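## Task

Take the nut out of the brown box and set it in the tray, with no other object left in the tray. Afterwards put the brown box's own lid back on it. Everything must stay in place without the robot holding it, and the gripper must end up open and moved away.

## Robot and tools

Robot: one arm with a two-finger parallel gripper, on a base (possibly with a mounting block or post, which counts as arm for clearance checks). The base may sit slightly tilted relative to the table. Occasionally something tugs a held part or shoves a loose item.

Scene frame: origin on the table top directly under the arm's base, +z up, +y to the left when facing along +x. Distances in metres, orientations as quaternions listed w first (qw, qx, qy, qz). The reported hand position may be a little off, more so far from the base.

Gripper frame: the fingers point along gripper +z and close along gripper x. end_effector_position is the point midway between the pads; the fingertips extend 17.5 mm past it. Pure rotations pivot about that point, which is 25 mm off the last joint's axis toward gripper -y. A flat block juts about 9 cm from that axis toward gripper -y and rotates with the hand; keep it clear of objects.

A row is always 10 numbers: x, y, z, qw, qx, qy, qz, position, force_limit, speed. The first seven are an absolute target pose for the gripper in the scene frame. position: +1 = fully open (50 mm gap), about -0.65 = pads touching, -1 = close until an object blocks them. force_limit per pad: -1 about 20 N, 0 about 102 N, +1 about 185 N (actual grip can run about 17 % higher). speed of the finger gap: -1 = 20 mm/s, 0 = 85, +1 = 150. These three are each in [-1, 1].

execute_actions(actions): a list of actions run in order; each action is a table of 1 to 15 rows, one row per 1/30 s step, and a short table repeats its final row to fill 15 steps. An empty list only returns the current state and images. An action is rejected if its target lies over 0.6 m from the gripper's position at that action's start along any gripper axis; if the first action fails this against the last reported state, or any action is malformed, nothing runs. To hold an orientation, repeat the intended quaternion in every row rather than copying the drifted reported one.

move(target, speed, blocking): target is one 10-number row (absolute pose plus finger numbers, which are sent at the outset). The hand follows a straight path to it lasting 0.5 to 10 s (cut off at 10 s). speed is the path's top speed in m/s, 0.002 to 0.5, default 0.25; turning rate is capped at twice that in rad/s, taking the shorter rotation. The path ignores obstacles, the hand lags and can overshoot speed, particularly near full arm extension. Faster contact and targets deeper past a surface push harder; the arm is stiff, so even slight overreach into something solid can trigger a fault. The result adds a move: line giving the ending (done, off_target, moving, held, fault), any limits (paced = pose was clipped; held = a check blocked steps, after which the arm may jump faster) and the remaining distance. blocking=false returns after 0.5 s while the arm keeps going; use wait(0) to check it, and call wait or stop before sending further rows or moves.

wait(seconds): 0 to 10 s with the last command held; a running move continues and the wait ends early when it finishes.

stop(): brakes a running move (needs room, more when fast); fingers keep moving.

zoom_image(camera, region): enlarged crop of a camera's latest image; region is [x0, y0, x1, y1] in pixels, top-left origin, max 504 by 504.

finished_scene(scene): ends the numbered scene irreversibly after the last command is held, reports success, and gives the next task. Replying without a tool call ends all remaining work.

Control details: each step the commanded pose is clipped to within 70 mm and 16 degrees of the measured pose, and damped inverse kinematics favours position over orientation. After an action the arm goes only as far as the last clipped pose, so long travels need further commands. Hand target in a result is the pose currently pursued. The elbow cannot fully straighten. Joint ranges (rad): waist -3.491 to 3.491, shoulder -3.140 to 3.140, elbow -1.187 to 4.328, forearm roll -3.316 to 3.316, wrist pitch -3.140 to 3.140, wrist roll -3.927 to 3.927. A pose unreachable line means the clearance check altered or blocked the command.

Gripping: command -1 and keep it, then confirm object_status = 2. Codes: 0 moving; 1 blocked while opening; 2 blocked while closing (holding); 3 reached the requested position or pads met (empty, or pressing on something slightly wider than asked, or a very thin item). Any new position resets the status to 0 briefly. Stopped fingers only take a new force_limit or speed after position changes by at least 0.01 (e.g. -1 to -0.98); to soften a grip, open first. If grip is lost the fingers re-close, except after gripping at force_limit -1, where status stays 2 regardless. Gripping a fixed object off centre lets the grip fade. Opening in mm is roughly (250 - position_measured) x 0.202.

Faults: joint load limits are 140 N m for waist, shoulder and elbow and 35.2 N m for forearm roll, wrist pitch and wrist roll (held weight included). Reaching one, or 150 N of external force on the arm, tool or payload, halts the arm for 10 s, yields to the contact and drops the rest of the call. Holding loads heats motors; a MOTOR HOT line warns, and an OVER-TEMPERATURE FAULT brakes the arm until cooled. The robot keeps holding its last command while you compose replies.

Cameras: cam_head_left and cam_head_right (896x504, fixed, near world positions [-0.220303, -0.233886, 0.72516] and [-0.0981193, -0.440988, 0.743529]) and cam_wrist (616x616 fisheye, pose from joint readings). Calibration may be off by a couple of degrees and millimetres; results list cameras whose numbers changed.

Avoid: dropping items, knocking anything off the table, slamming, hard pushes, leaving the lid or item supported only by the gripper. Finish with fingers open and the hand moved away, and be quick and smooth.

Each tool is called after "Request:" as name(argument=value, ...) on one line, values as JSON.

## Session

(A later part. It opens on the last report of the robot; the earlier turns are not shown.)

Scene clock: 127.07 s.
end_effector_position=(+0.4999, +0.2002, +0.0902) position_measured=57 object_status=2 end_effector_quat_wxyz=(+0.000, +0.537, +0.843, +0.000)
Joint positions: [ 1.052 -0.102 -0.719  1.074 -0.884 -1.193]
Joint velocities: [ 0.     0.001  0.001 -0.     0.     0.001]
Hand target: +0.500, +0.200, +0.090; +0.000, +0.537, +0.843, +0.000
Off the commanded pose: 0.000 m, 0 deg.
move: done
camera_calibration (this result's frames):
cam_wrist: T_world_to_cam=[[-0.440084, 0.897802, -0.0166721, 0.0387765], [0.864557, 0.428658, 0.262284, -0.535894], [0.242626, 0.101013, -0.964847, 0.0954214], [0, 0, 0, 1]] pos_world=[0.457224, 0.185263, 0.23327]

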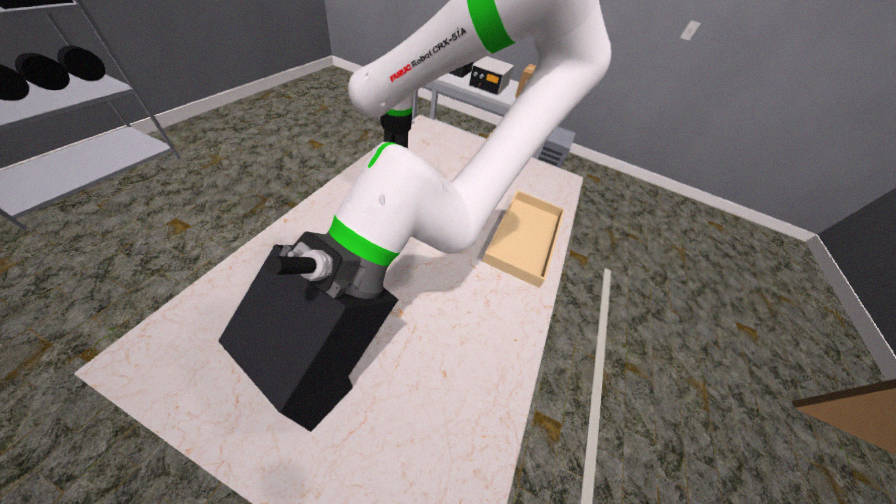

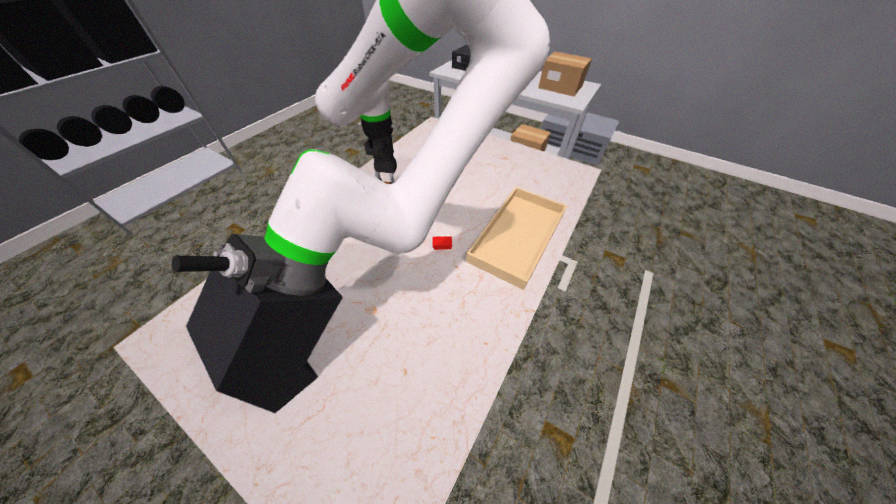

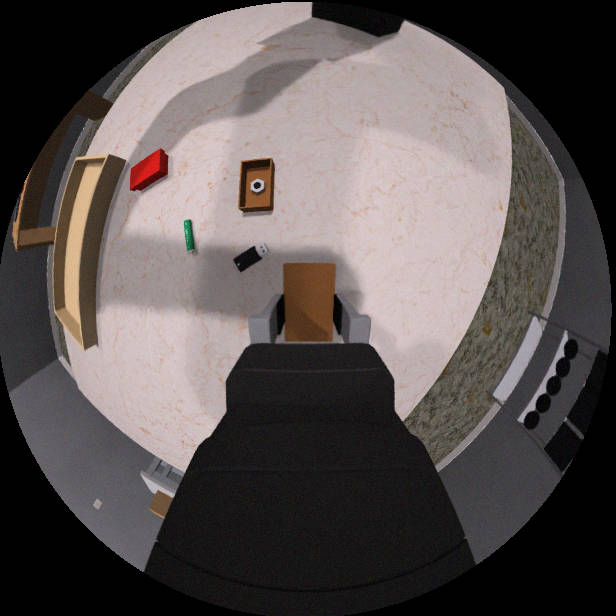

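Request:
move(target=[0.5, 0.2, 0.031, 0, 0.5373, 0.8434, 0, -1, -0.7, -0.5], speed=0.05)

Request:
execute_actions(actions=[[[0.5, 0.2, 0.031, 0, 0.5373, 0.8434, 0, 1, -0.7, -0.5]], [[0.5, 0.2, 0.031, 0, 0.5373, 0.8434, 0, 1, -0.7, -0.5]]])

Scene clock: 133.83 s.
end_effector_position=(+0.4998, +0.2001, +0.0311) position_measured=57 object_status=2 end_effector_quat_wxyz=(-0.000, +0.537, +0.843, -0.000)
Joint positions: [ 0.908  0.005 -0.727  1.22  -0.733 -1.274]
Joint velocities: [-0.    -0.001  0.     0.001  0.001 -0.001]
Hand target: +0.500, +0.200, +0.031; -0.000, +0.537, +0.843, -0.000
Off the commanded pose: 0.000 m, 0 deg.
move: done
camera_calibration (this result's frames):
cam_wrist: T_world_to_cam=[[-0.43978, 0.89796, -0.0161639, 0.0376955], [0.864909, 0.428304, 0.261701, -0.520357], [0.24192, 0.101111, -0.965014, 0.0388235], [0, 0, 0, 1]] pos_world=[0.457247, 0.185097, 0.174253]

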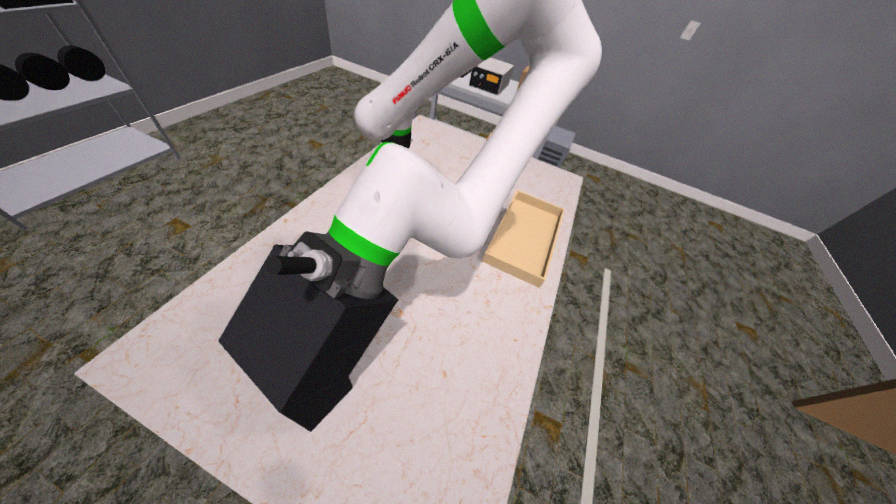

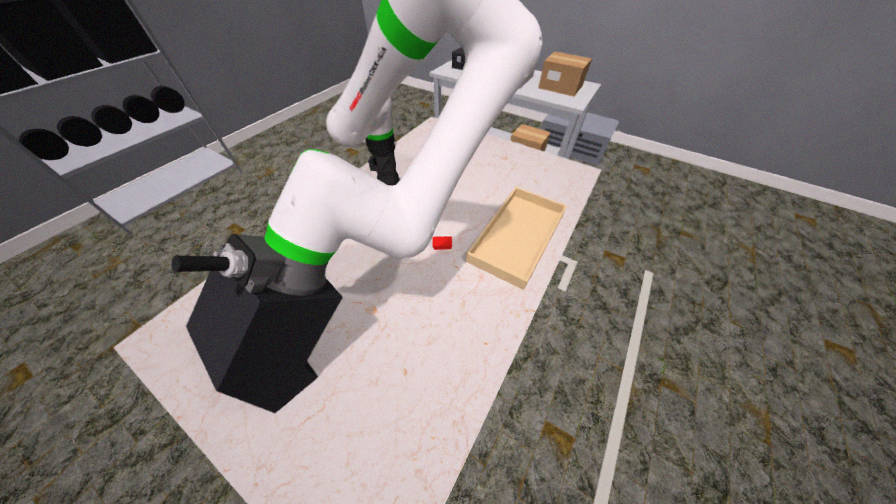

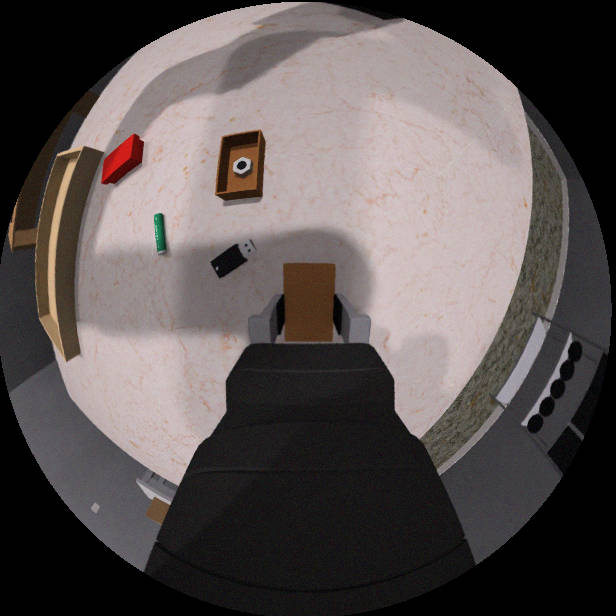

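Scene clock: 134.83 s.
end_effector_position=(+0.5000, +0.2000, +0.0310) position_measured=3 object_status=3 end_effector_quat_wxyz=(-0.000, +0.537, +0.843, -0.000)
Joint positions: [ 0.907  0.005 -0.727  1.221 -0.733 -1.275]
Joint velocities: [ 0.001 -0.    -0.    -0.    -0.001  0.001]
Hand target: +0.500, +0.200, +0.031; +0.000, +0.537, +0.843, +0.000
Off the commanded pose: 0.000 m, 0 deg.
camera_calibration (this result's frames):
cam_wrist: T_world_to_cam=[[-0.439955, 0.897867, -0.0165893, 0.0379873], [0.8647, 0.428544, 0.262, -0.520399], [0.24235, 0.100923, -0.964925, 0.0384923], [0, 0, 0, 1]] pos_world=[0.457373, 0.185022, 0.174117]

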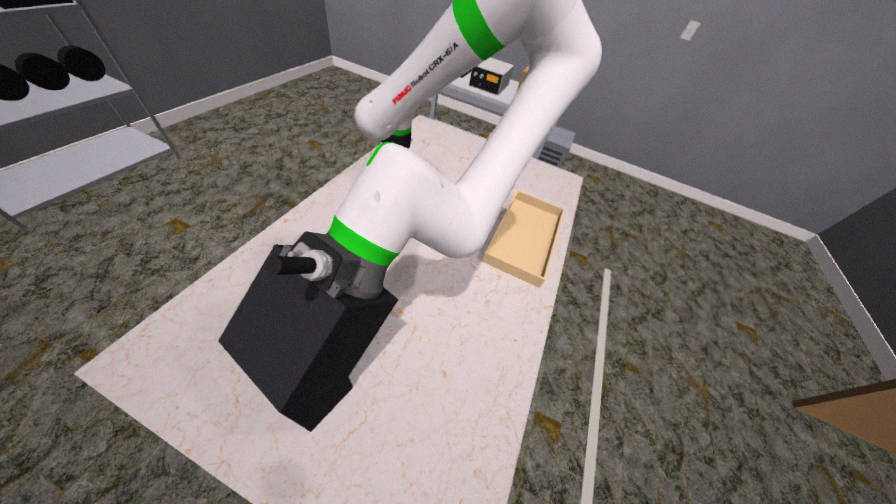

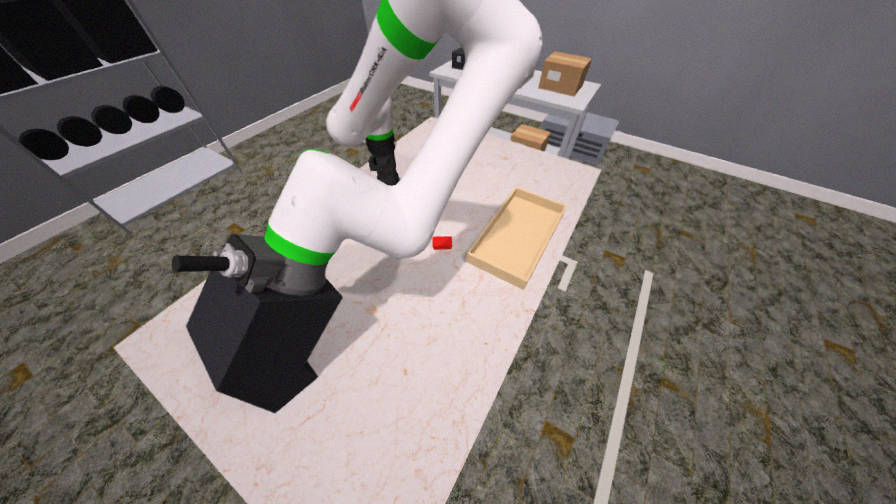

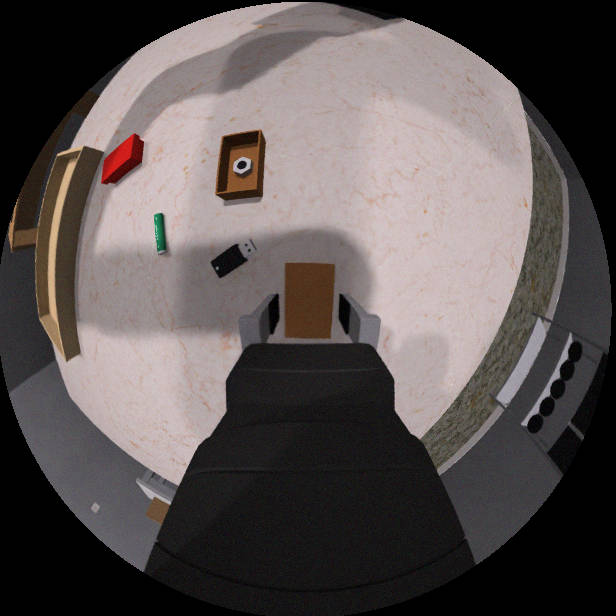

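Request:
zoom_image(camera="cam_wrist", region=[180, 110, 340, 230])

Region (180, 110, 340, 230) of cam_wrist's 616x616 image, scaled by 3.150, with more detail than that image has; it fills the top 378 rows of this view, and the rest is white.

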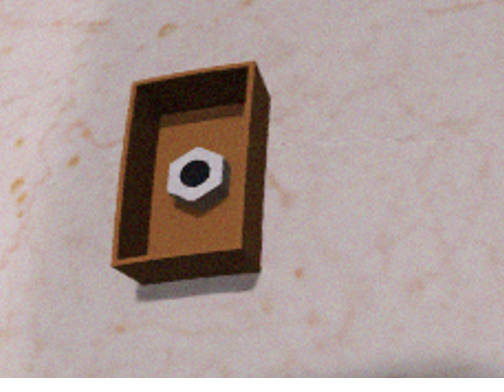

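Request:
move(target=[0.5, 0.2, 0.1, 0, 0.5373, 0.8434, 0, 0.2, -0.7, 0], speed=0.15)

Request:
move(target=[0.411, 0.096, 0.09, 0, 0.9763, 0.2164, 0, 0.2, -0.7, 0], speed=0.2)

Scene clock: 155.07 s.
end_effector_position=(+0.5002, +0.1999, +0.0998) position_measured=123 object_status=3 end_effector_quat_wxyz=(+0.000, +0.537, +0.843, +0.000)
Joint positions: [ 1.075 -0.119 -0.715  1.055 -0.911 -1.182]
Joint velocities: [ 0.003 -0.001  0.     0.     0.     0.   ]
Hand target: +0.500, +0.200, +0.100; +0.000, +0.537, +0.843, +0.000
Off the commanded pose: 0.000 m, 0 deg.
move: done
camera_calibration (this result's frames):
cam_wrist: T_world_to_cam=[[-0.440125, 0.897774, -0.0170868, 0.039485], [0.864464, 0.428789, 0.262378, -0.538588], [0.242883, 0.100708, -0.964814, 0.104651], [0, 0, 0, 1]] pos_world=[0.45755, 0.184953, 0.242957]

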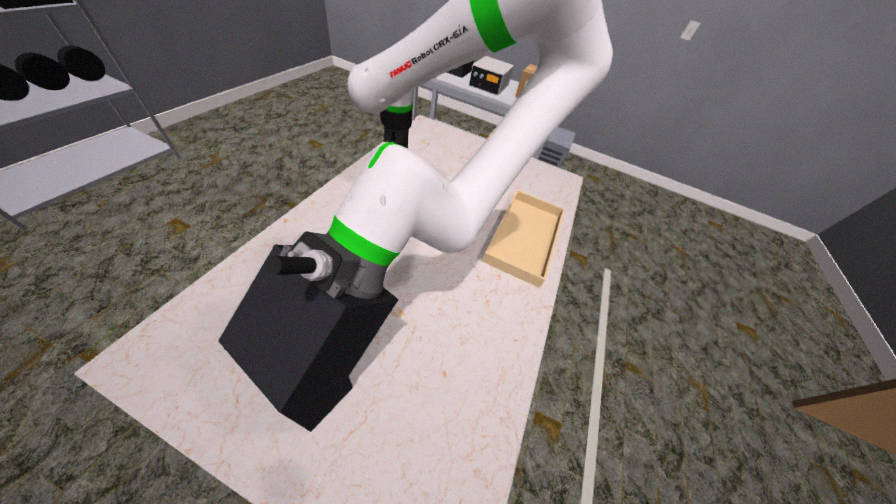

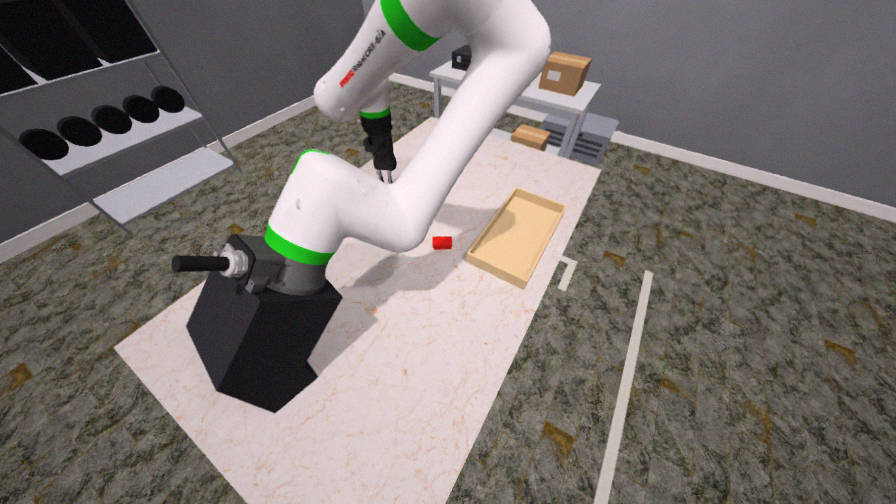

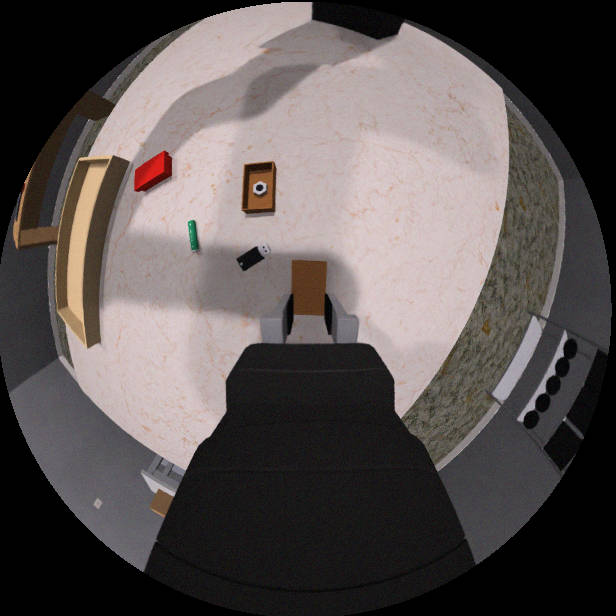

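Scene clock: 159.37 s.
end_effector_position=(+0.4110, +0.0959, +0.0899) position_measured=123 object_status=3 end_effector_quat_wxyz=(-0.000, +0.976, +0.216, -0.000)
Joint positions: [ 0.929 -0.49  -1.125  1.12  -0.787 -2.725]
Joint velocities: [-0.001 -0.001 -0.     0.001  0.    -0.002]
Hand target: +0.411, +0.096, +0.090; -0.000, +0.976, +0.216, -0.000
Off the commanded pose: 0.000 m, 0 deg.
move: done
camera_calibration (this result's frames):
cam_wrist: T_world_to_cam=[[0.897986, 0.439705, -0.0167853, -0.412693], [0.428383, -0.864874, 0.26169, -0.110892], [0.100549, -0.242184, -0.965006, 0.218589], [0, 0, 0, 1]] pos_world=[0.396118, 0.138494, 0.233031]

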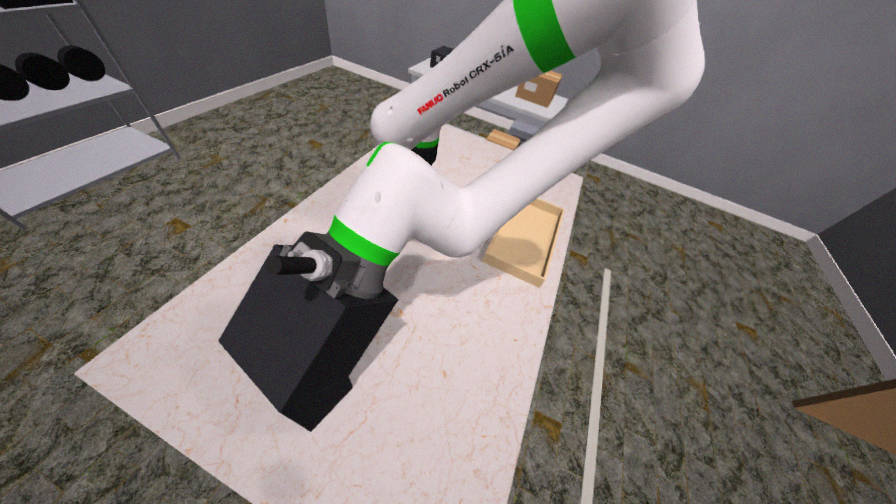

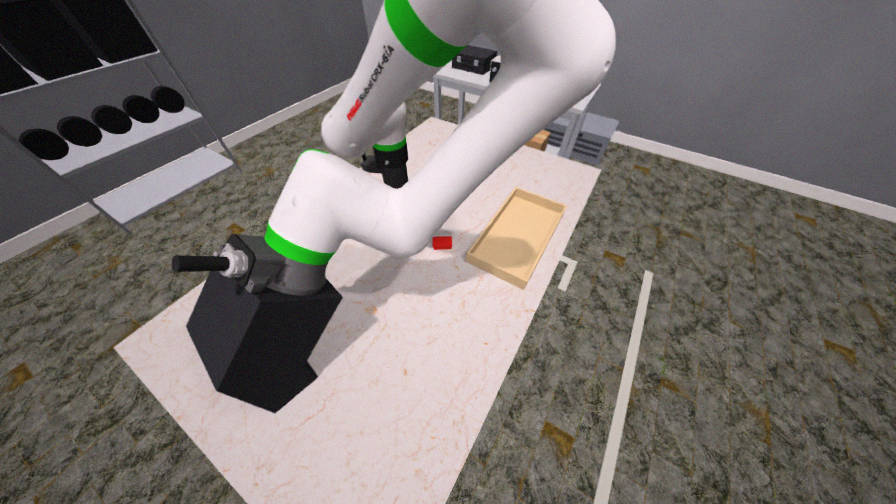

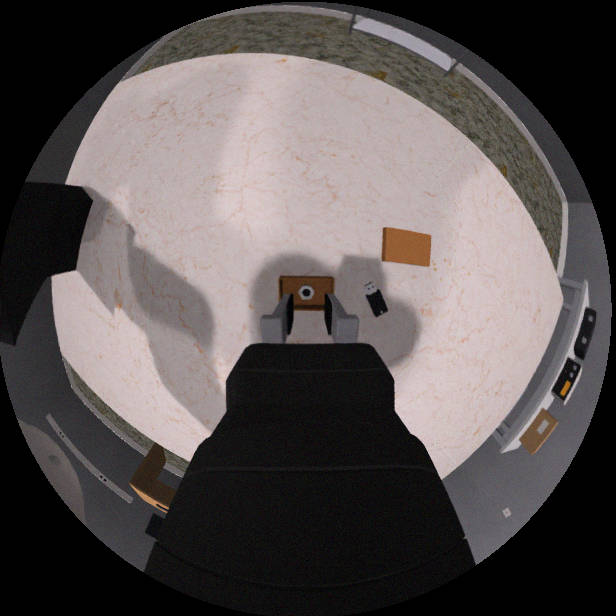

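Request:
zoom_image(camera="cam_wrist", region=[250, 250, 370, 350])

Region (250, 250, 370, 350) of cam_wrist's 616x616 image, scaled by 4.200, with more detail than that image has.

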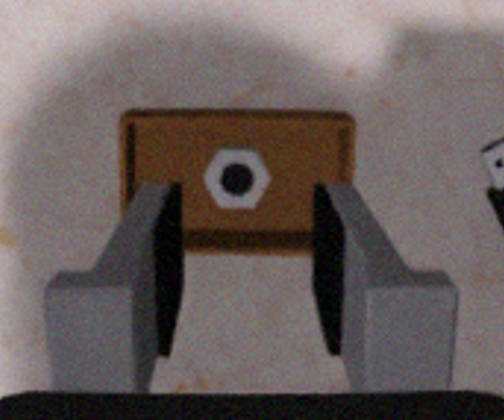

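Request:
move(target=[0.409, 0.095, 0.045, 0, 0.9763, 0.2164, 0, 0.35, -0.7, 0], speed=0.05)

Scene clock: 203.00 s.
end_effector_position=(+0.4087, +0.0952, +0.0452) position_measured=100 object_status=3 end_effector_quat_wxyz=(-0.000, +0.976, +0.216, -0.000)
Joint positions: [ 0.678 -0.354 -1.143  1.394 -0.558 -2.864]
Joint velocities: [-0.004  0.    -0.001  0.009  0.003 -0.005]
Hand target: +0.409, +0.095, +0.045; -0.000, +0.976, +0.216, -0.000
Off the commanded pose: 0.000 m, 0 deg.
move: done
camera_calibration (this result's frames):
cam_wrist: T_world_to_cam=[[0.898083, 0.439492, -0.0171275, -0.411018], [0.4283, -0.865028, 0.261314, -0.09878], [0.10003, -0.242017, -0.965102, 0.175713], [0, 0, 0, 1]] pos_world=[0.393859, 0.137717, 0.188354]

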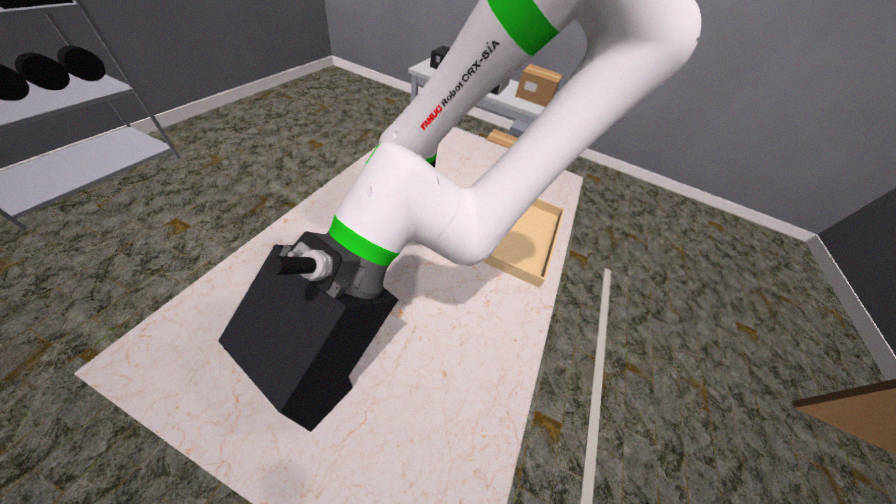

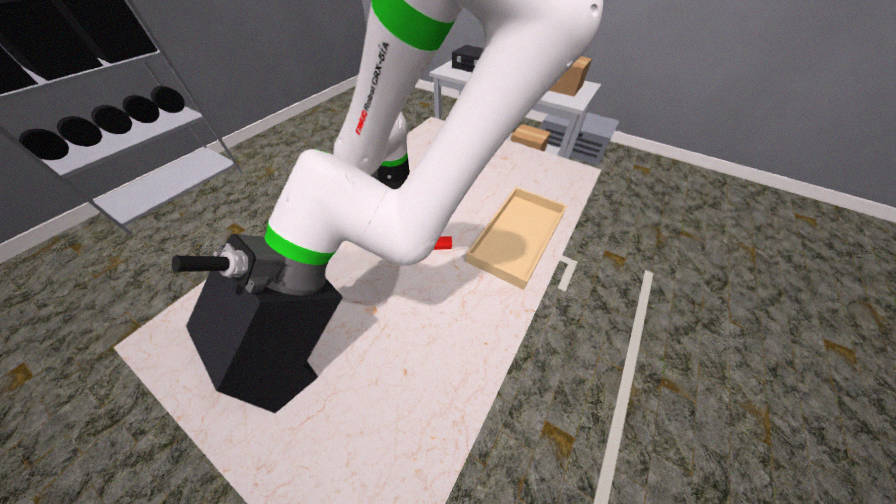

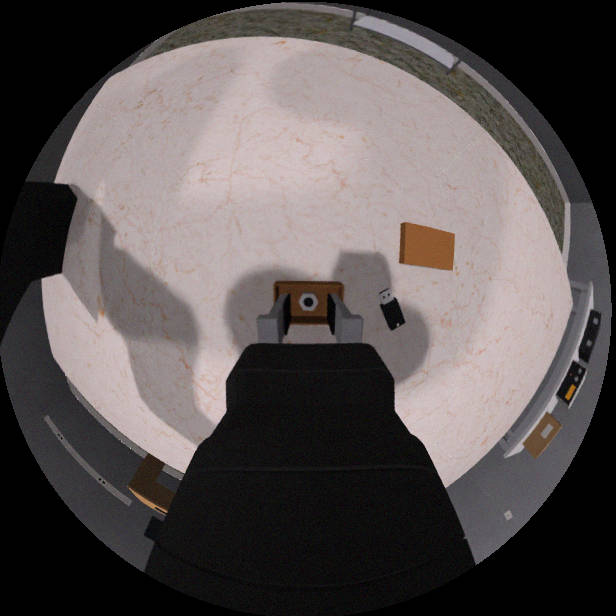

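Request:
zoom_image(camera="cam_wrist", region=[250, 260, 370, 350])

Region (250, 260, 370, 350) of cam_wrist's 616x616 image, scaled by 4.200, with more detail than that image has; it fills the top 378 rows of this view, and the rest is white.

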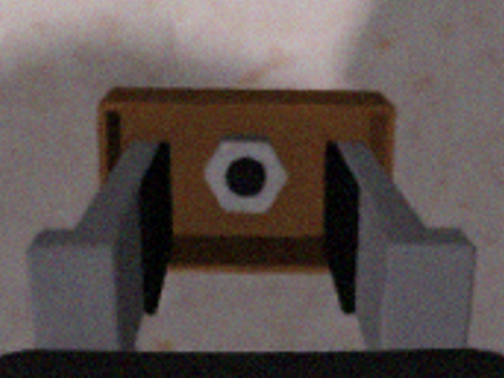

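Request:
move(target=[0.409, 0.095, 0.023, 0, 0.9763, 0.2164, 0, 0.35, -0.7, 0], speed=0.03)

Scene clock: 210.53 s.
end_effector_position=(+0.4092, +0.0952, +0.0232) position_measured=100 object_status=3 end_effector_quat_wxyz=(-0.000, +0.976, +0.216, -0.000)
Joint positions: [ 0.532 -0.284 -1.137  1.605 -0.454 -2.982]
Joint velocities: [-0.011  0.    -0.005  0.018  0.008 -0.009]
Hand target: +0.409, +0.095, +0.023; -0.000, +0.976, +0.216, -0.000
Off the commanded pose: 0.000 m, 0 deg.
move: done
camera_calibration (this result's frames):
cam_wrist: T_world_to_cam=[[0.898143, 0.439393, -0.0165203, -0.411923], [0.428015, -0.865046, 0.261724, -0.0931163], [0.100709, -0.242136, -0.965001, 0.154154], [0, 0, 0, 1]] pos_world=[0.394296, 0.137772, 0.166325]

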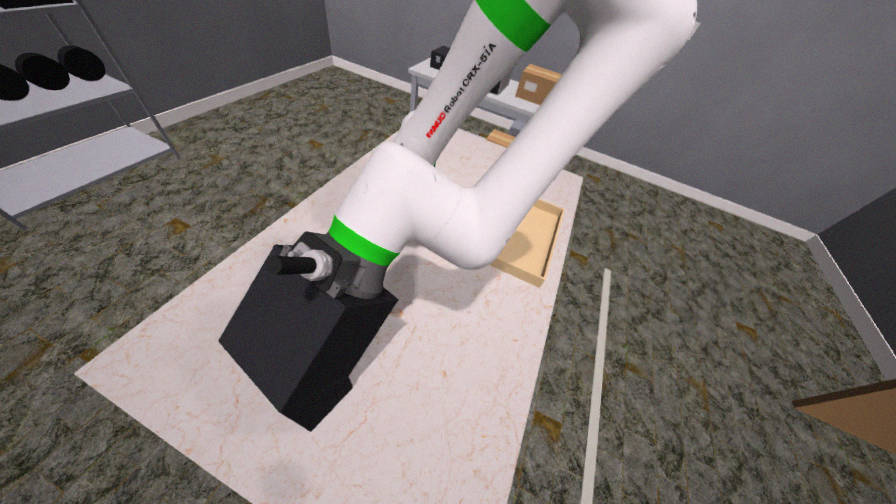

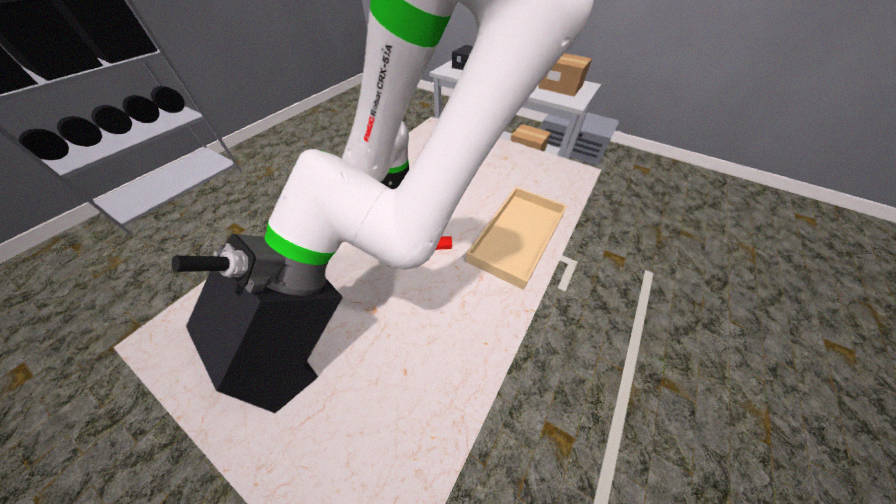

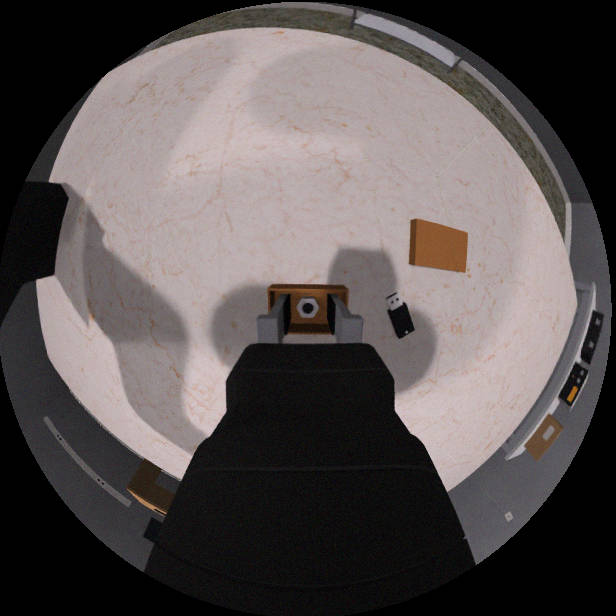

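Now close the gripper slowly on the nut.

Request:
execute_actions(actions=[[[0.409, 0.095, 0.023, 0, 0.9763, 0.2164, 0, -1, -0.6, -0.7]], [[0.409, 0.095, 0.023, 0, 0.9763, 0.2164, 0, -1, -0.6, -0.7]]])

Scene clock: 213.23 s.
end_effector_position=(+0.4090, +0.0950, +0.0230) position_measured=190 object_status=2 end_effector_quat_wxyz=(-0.000, +0.976, +0.216, -0.000)
Joint positions: [ 0.53  -0.284 -1.138  1.608 -0.453 -2.983]
Joint velocities: [-0.001  0.001 -0.     0.001  0.001  0.   ]
Hand target: +0.409, +0.095, +0.023; -0.000, +0.976, +0.216, +0.000
Off the commanded pose: 0.000 m, 0 deg.
camera_calibration (this result's frames):
cam_wrist: T_world_to_cam=[[0.897912, 0.439862, -0.0166324, -0.411536], [0.428461, -0.86473, 0.262035, -0.0933648], [0.100877, -0.242411, -0.964915, 0.1539], [0, 0, 0, 1]] pos_world=[0.394001, 0.13759, 0.16612]

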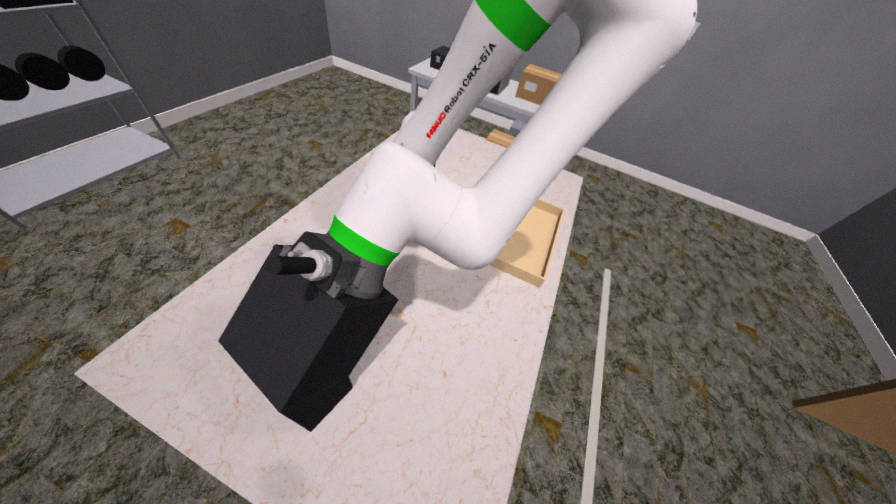

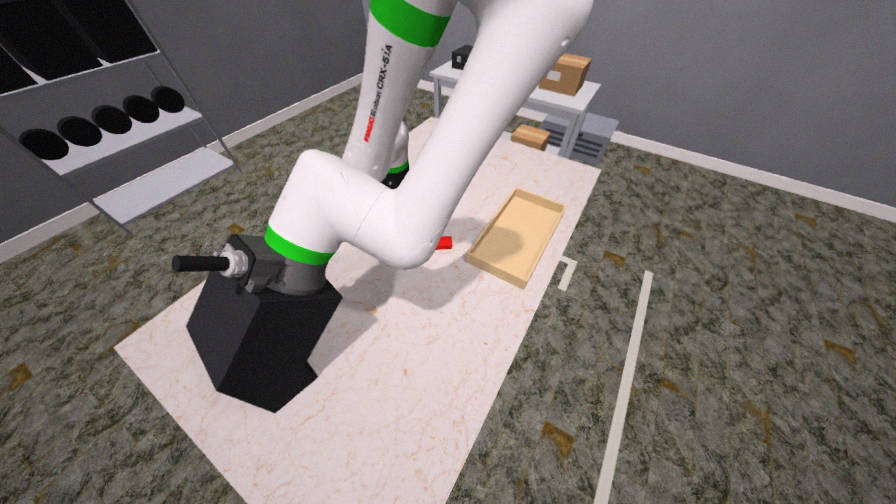

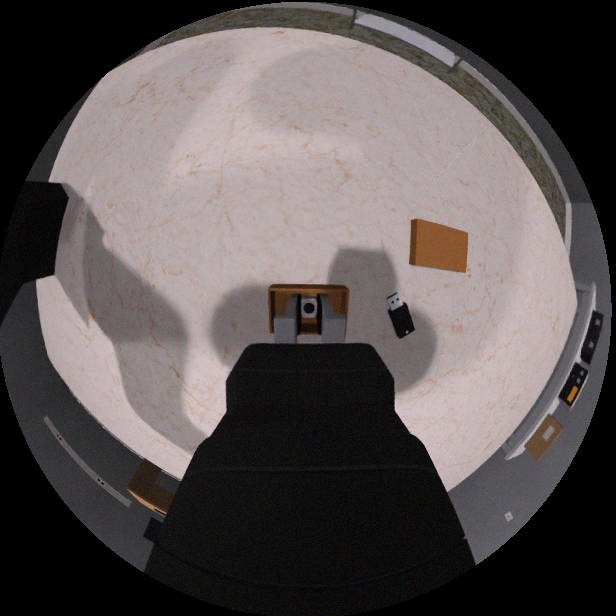

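Request:
zoom_image(camera="cam_wrist", region=[250, 260, 370, 350])

Region (250, 260, 370, 350) of cam_wrist's 616x616 image, scaled by 4.200, with more detail than that image has; it fills the top 378 rows of this view, and the rest is white.

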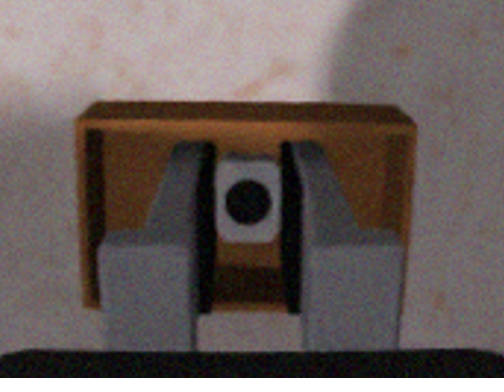

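Request:
move(target=[0.409, 0.095, 0.08, 0, 0.9763, 0.2164, 0, -1, -0.6, -0.7], speed=0.04)

Scene clock: 225.10 s.
end_effector_position=(+0.4094, +0.0947, +0.0797) position_measured=190 object_status=2 end_effector_quat_wxyz=(+0.000, +0.976, +0.217, +0.000)
Joint positions: [ 0.875 -0.463 -1.136  1.171 -0.733 -2.749]
Joint velocities: [ 0.004 -0.     0.001 -0.002 -0.001  0.   ]
Hand target: +0.409, +0.095, +0.080; +0.000, +0.976, +0.217, +0.000
Off the commanded pose: 0.001 m, 0 deg.
move: done
camera_calibration (this result's frames):
cam_wrist: T_world_to_cam=[[0.897671, 0.440378, -0.0159479, -0.410879], [0.428688, -0.864315, 0.263032, -0.108898], [0.102049, -0.242952, -0.964655, 0.20809], [0, 0, 0, 1]] pos_world=[0.394281, 0.137376, 0.222826]

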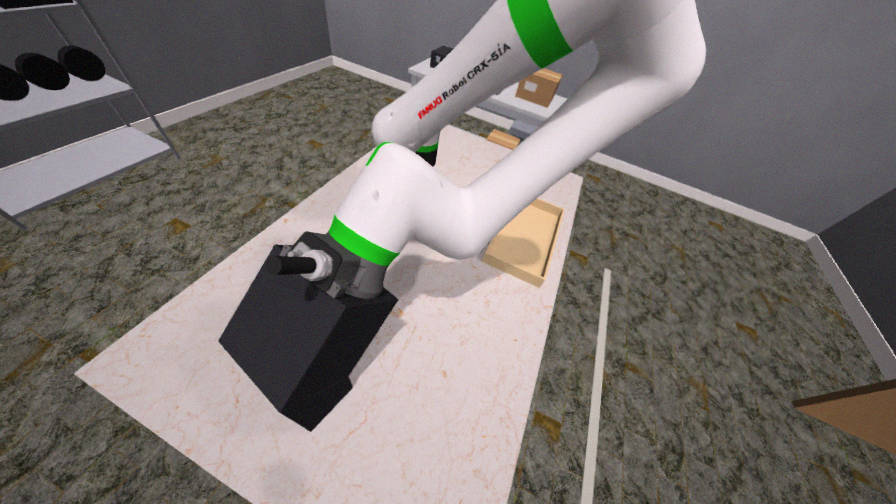

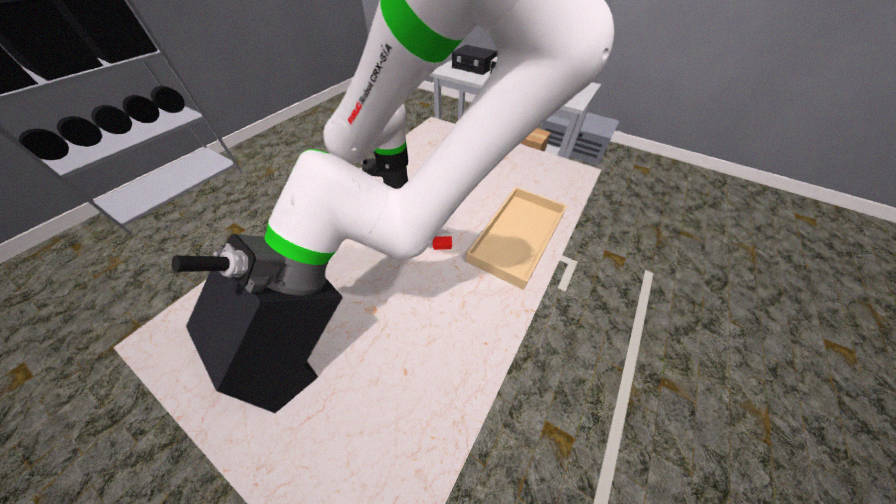

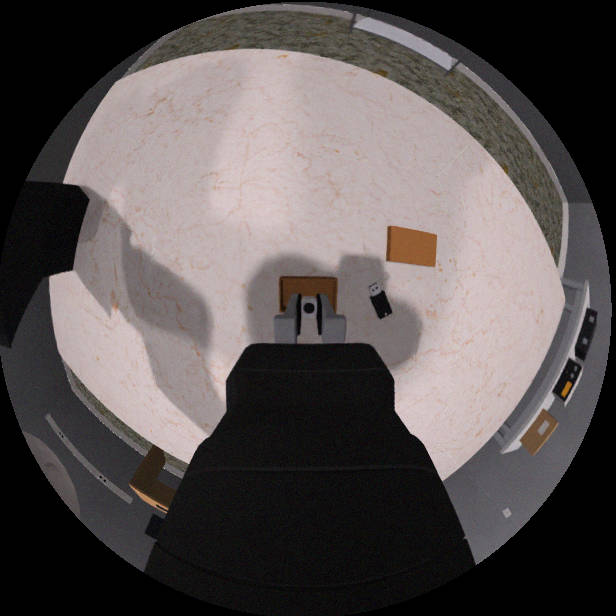

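Request:
move(target=[0.5, -0.1, 0.15, 0, 0.9763, 0.2164, 0, -1, -0.6, -0.7], speed=0.2)

Request:
move(target=[0.59, -0.29, 0.13, 0, 0.9763, 0.2164, 0, -1, -0.6, -0.7], speed=0.2)

Scene clock: 238.40 s.
end_effector_position=(+0.5008, -0.0995, +0.1494) position_measured=190 object_status=2 end_effector_quat_wxyz=(-0.000, +0.976, +0.216, +0.000)
Joint positions: [ 0.417 -0.692 -0.802  0.555 -0.77  -1.701]
Joint velocities: [-0.002  0.001  0.002 -0.004 -0.     0.007]
Hand target: +0.501, -0.100, +0.149; -0.000, +0.976, +0.216, +0.000
Off the commanded pose: 0.001 m, 0 deg.
move: done
camera_calibration (this result's frames):
cam_wrist: T_world_to_cam=[[0.898289, 0.439114, -0.0159696, -0.406714], [0.427571, -0.865142, 0.26213, -0.333644], [0.101289, -0.242296, -0.964901, 0.219207], [0, 0, 0, 1]] pos_world=[0.4858, -0.0569424, 0.292476]

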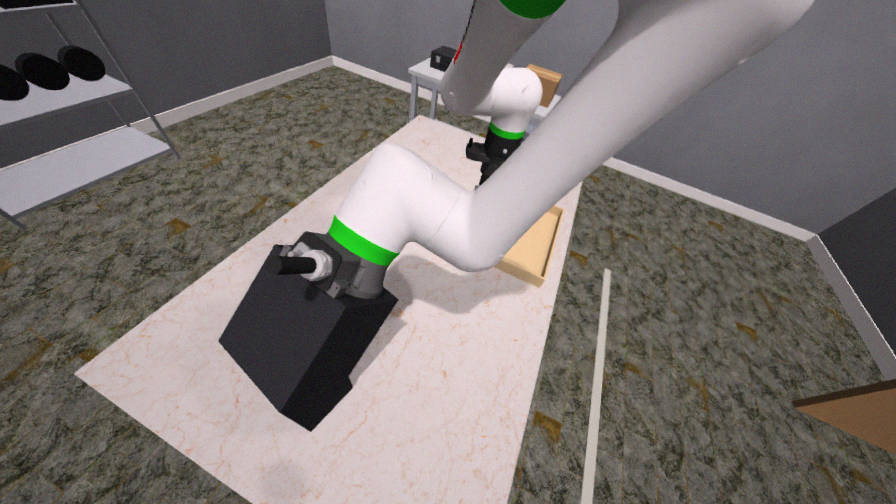

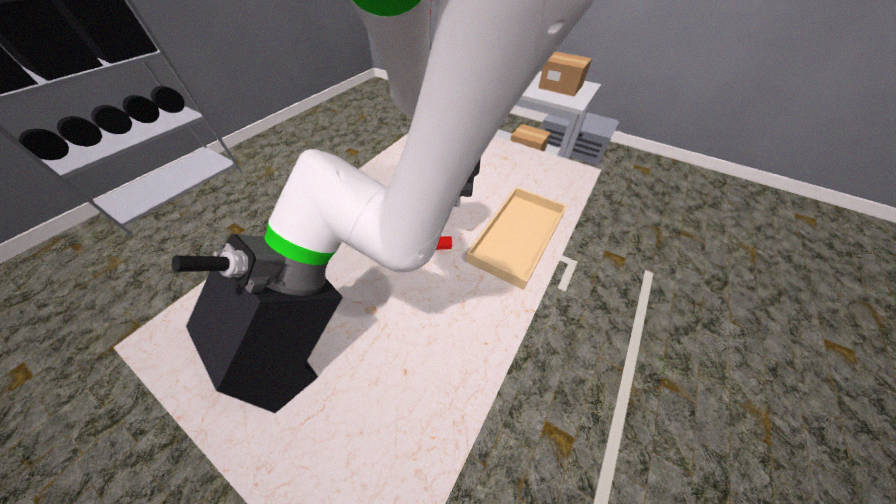

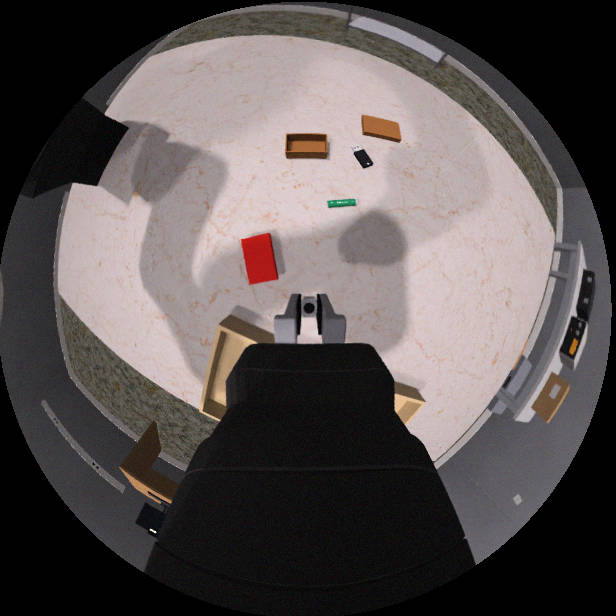

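Scene clock: 239.93 s.
end_effector_position=(+0.5903, -0.2900, +0.1296) position_measured=190 object_status=2 end_effector_quat_wxyz=(+0.000, +0.976, +0.216, +0.000)
Joint positions: [-0.253 -0.248 -0.152 -0.155 -0.839 -0.714]
Joint velocities: [-0.002  0.     0.002 -0.003 -0.003  0.004]
Hand target: +0.590, -0.290, +0.130; +0.000, +0.976, +0.216, +0.000
Off the commanded pose: 0.001 m, 0 deg.
move: done
camera_calibration (this result's frames):
cam_wrist: T_world_to_cam=[[0.89862, 0.438417, -0.0165101, -0.404141], [0.427028, -0.865405, 0.262147, -0.531253], [0.100642, -0.242621, -0.964887, 0.145217], [0, 0, 0, 1]] pos_world=[0.575414, -0.247334, 0.272712]

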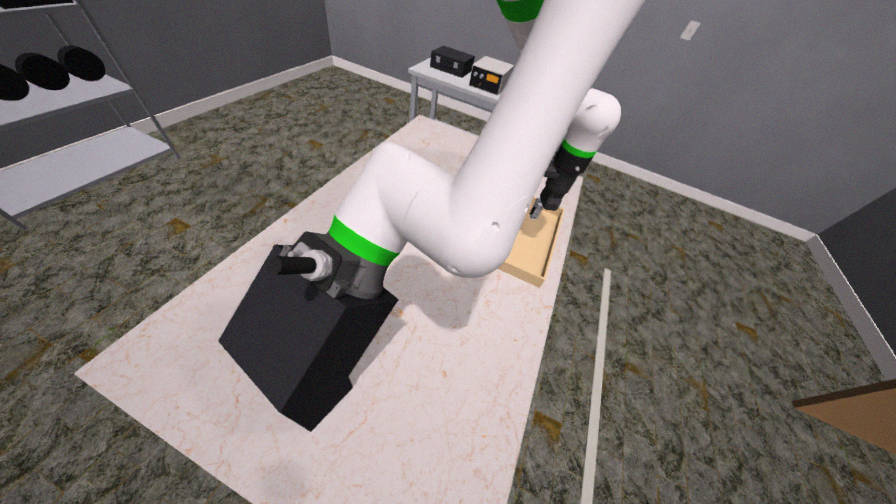

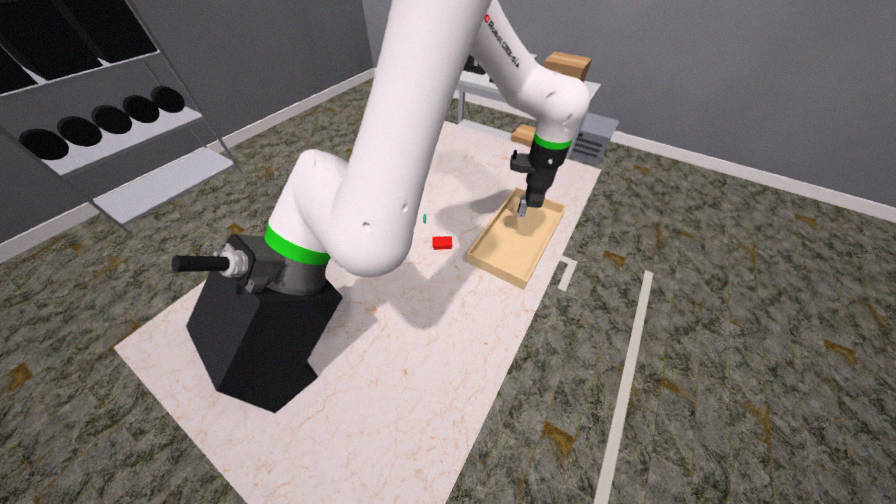

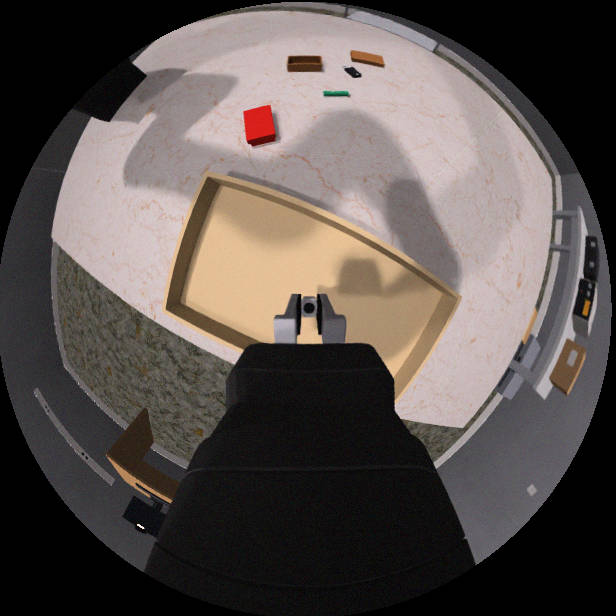

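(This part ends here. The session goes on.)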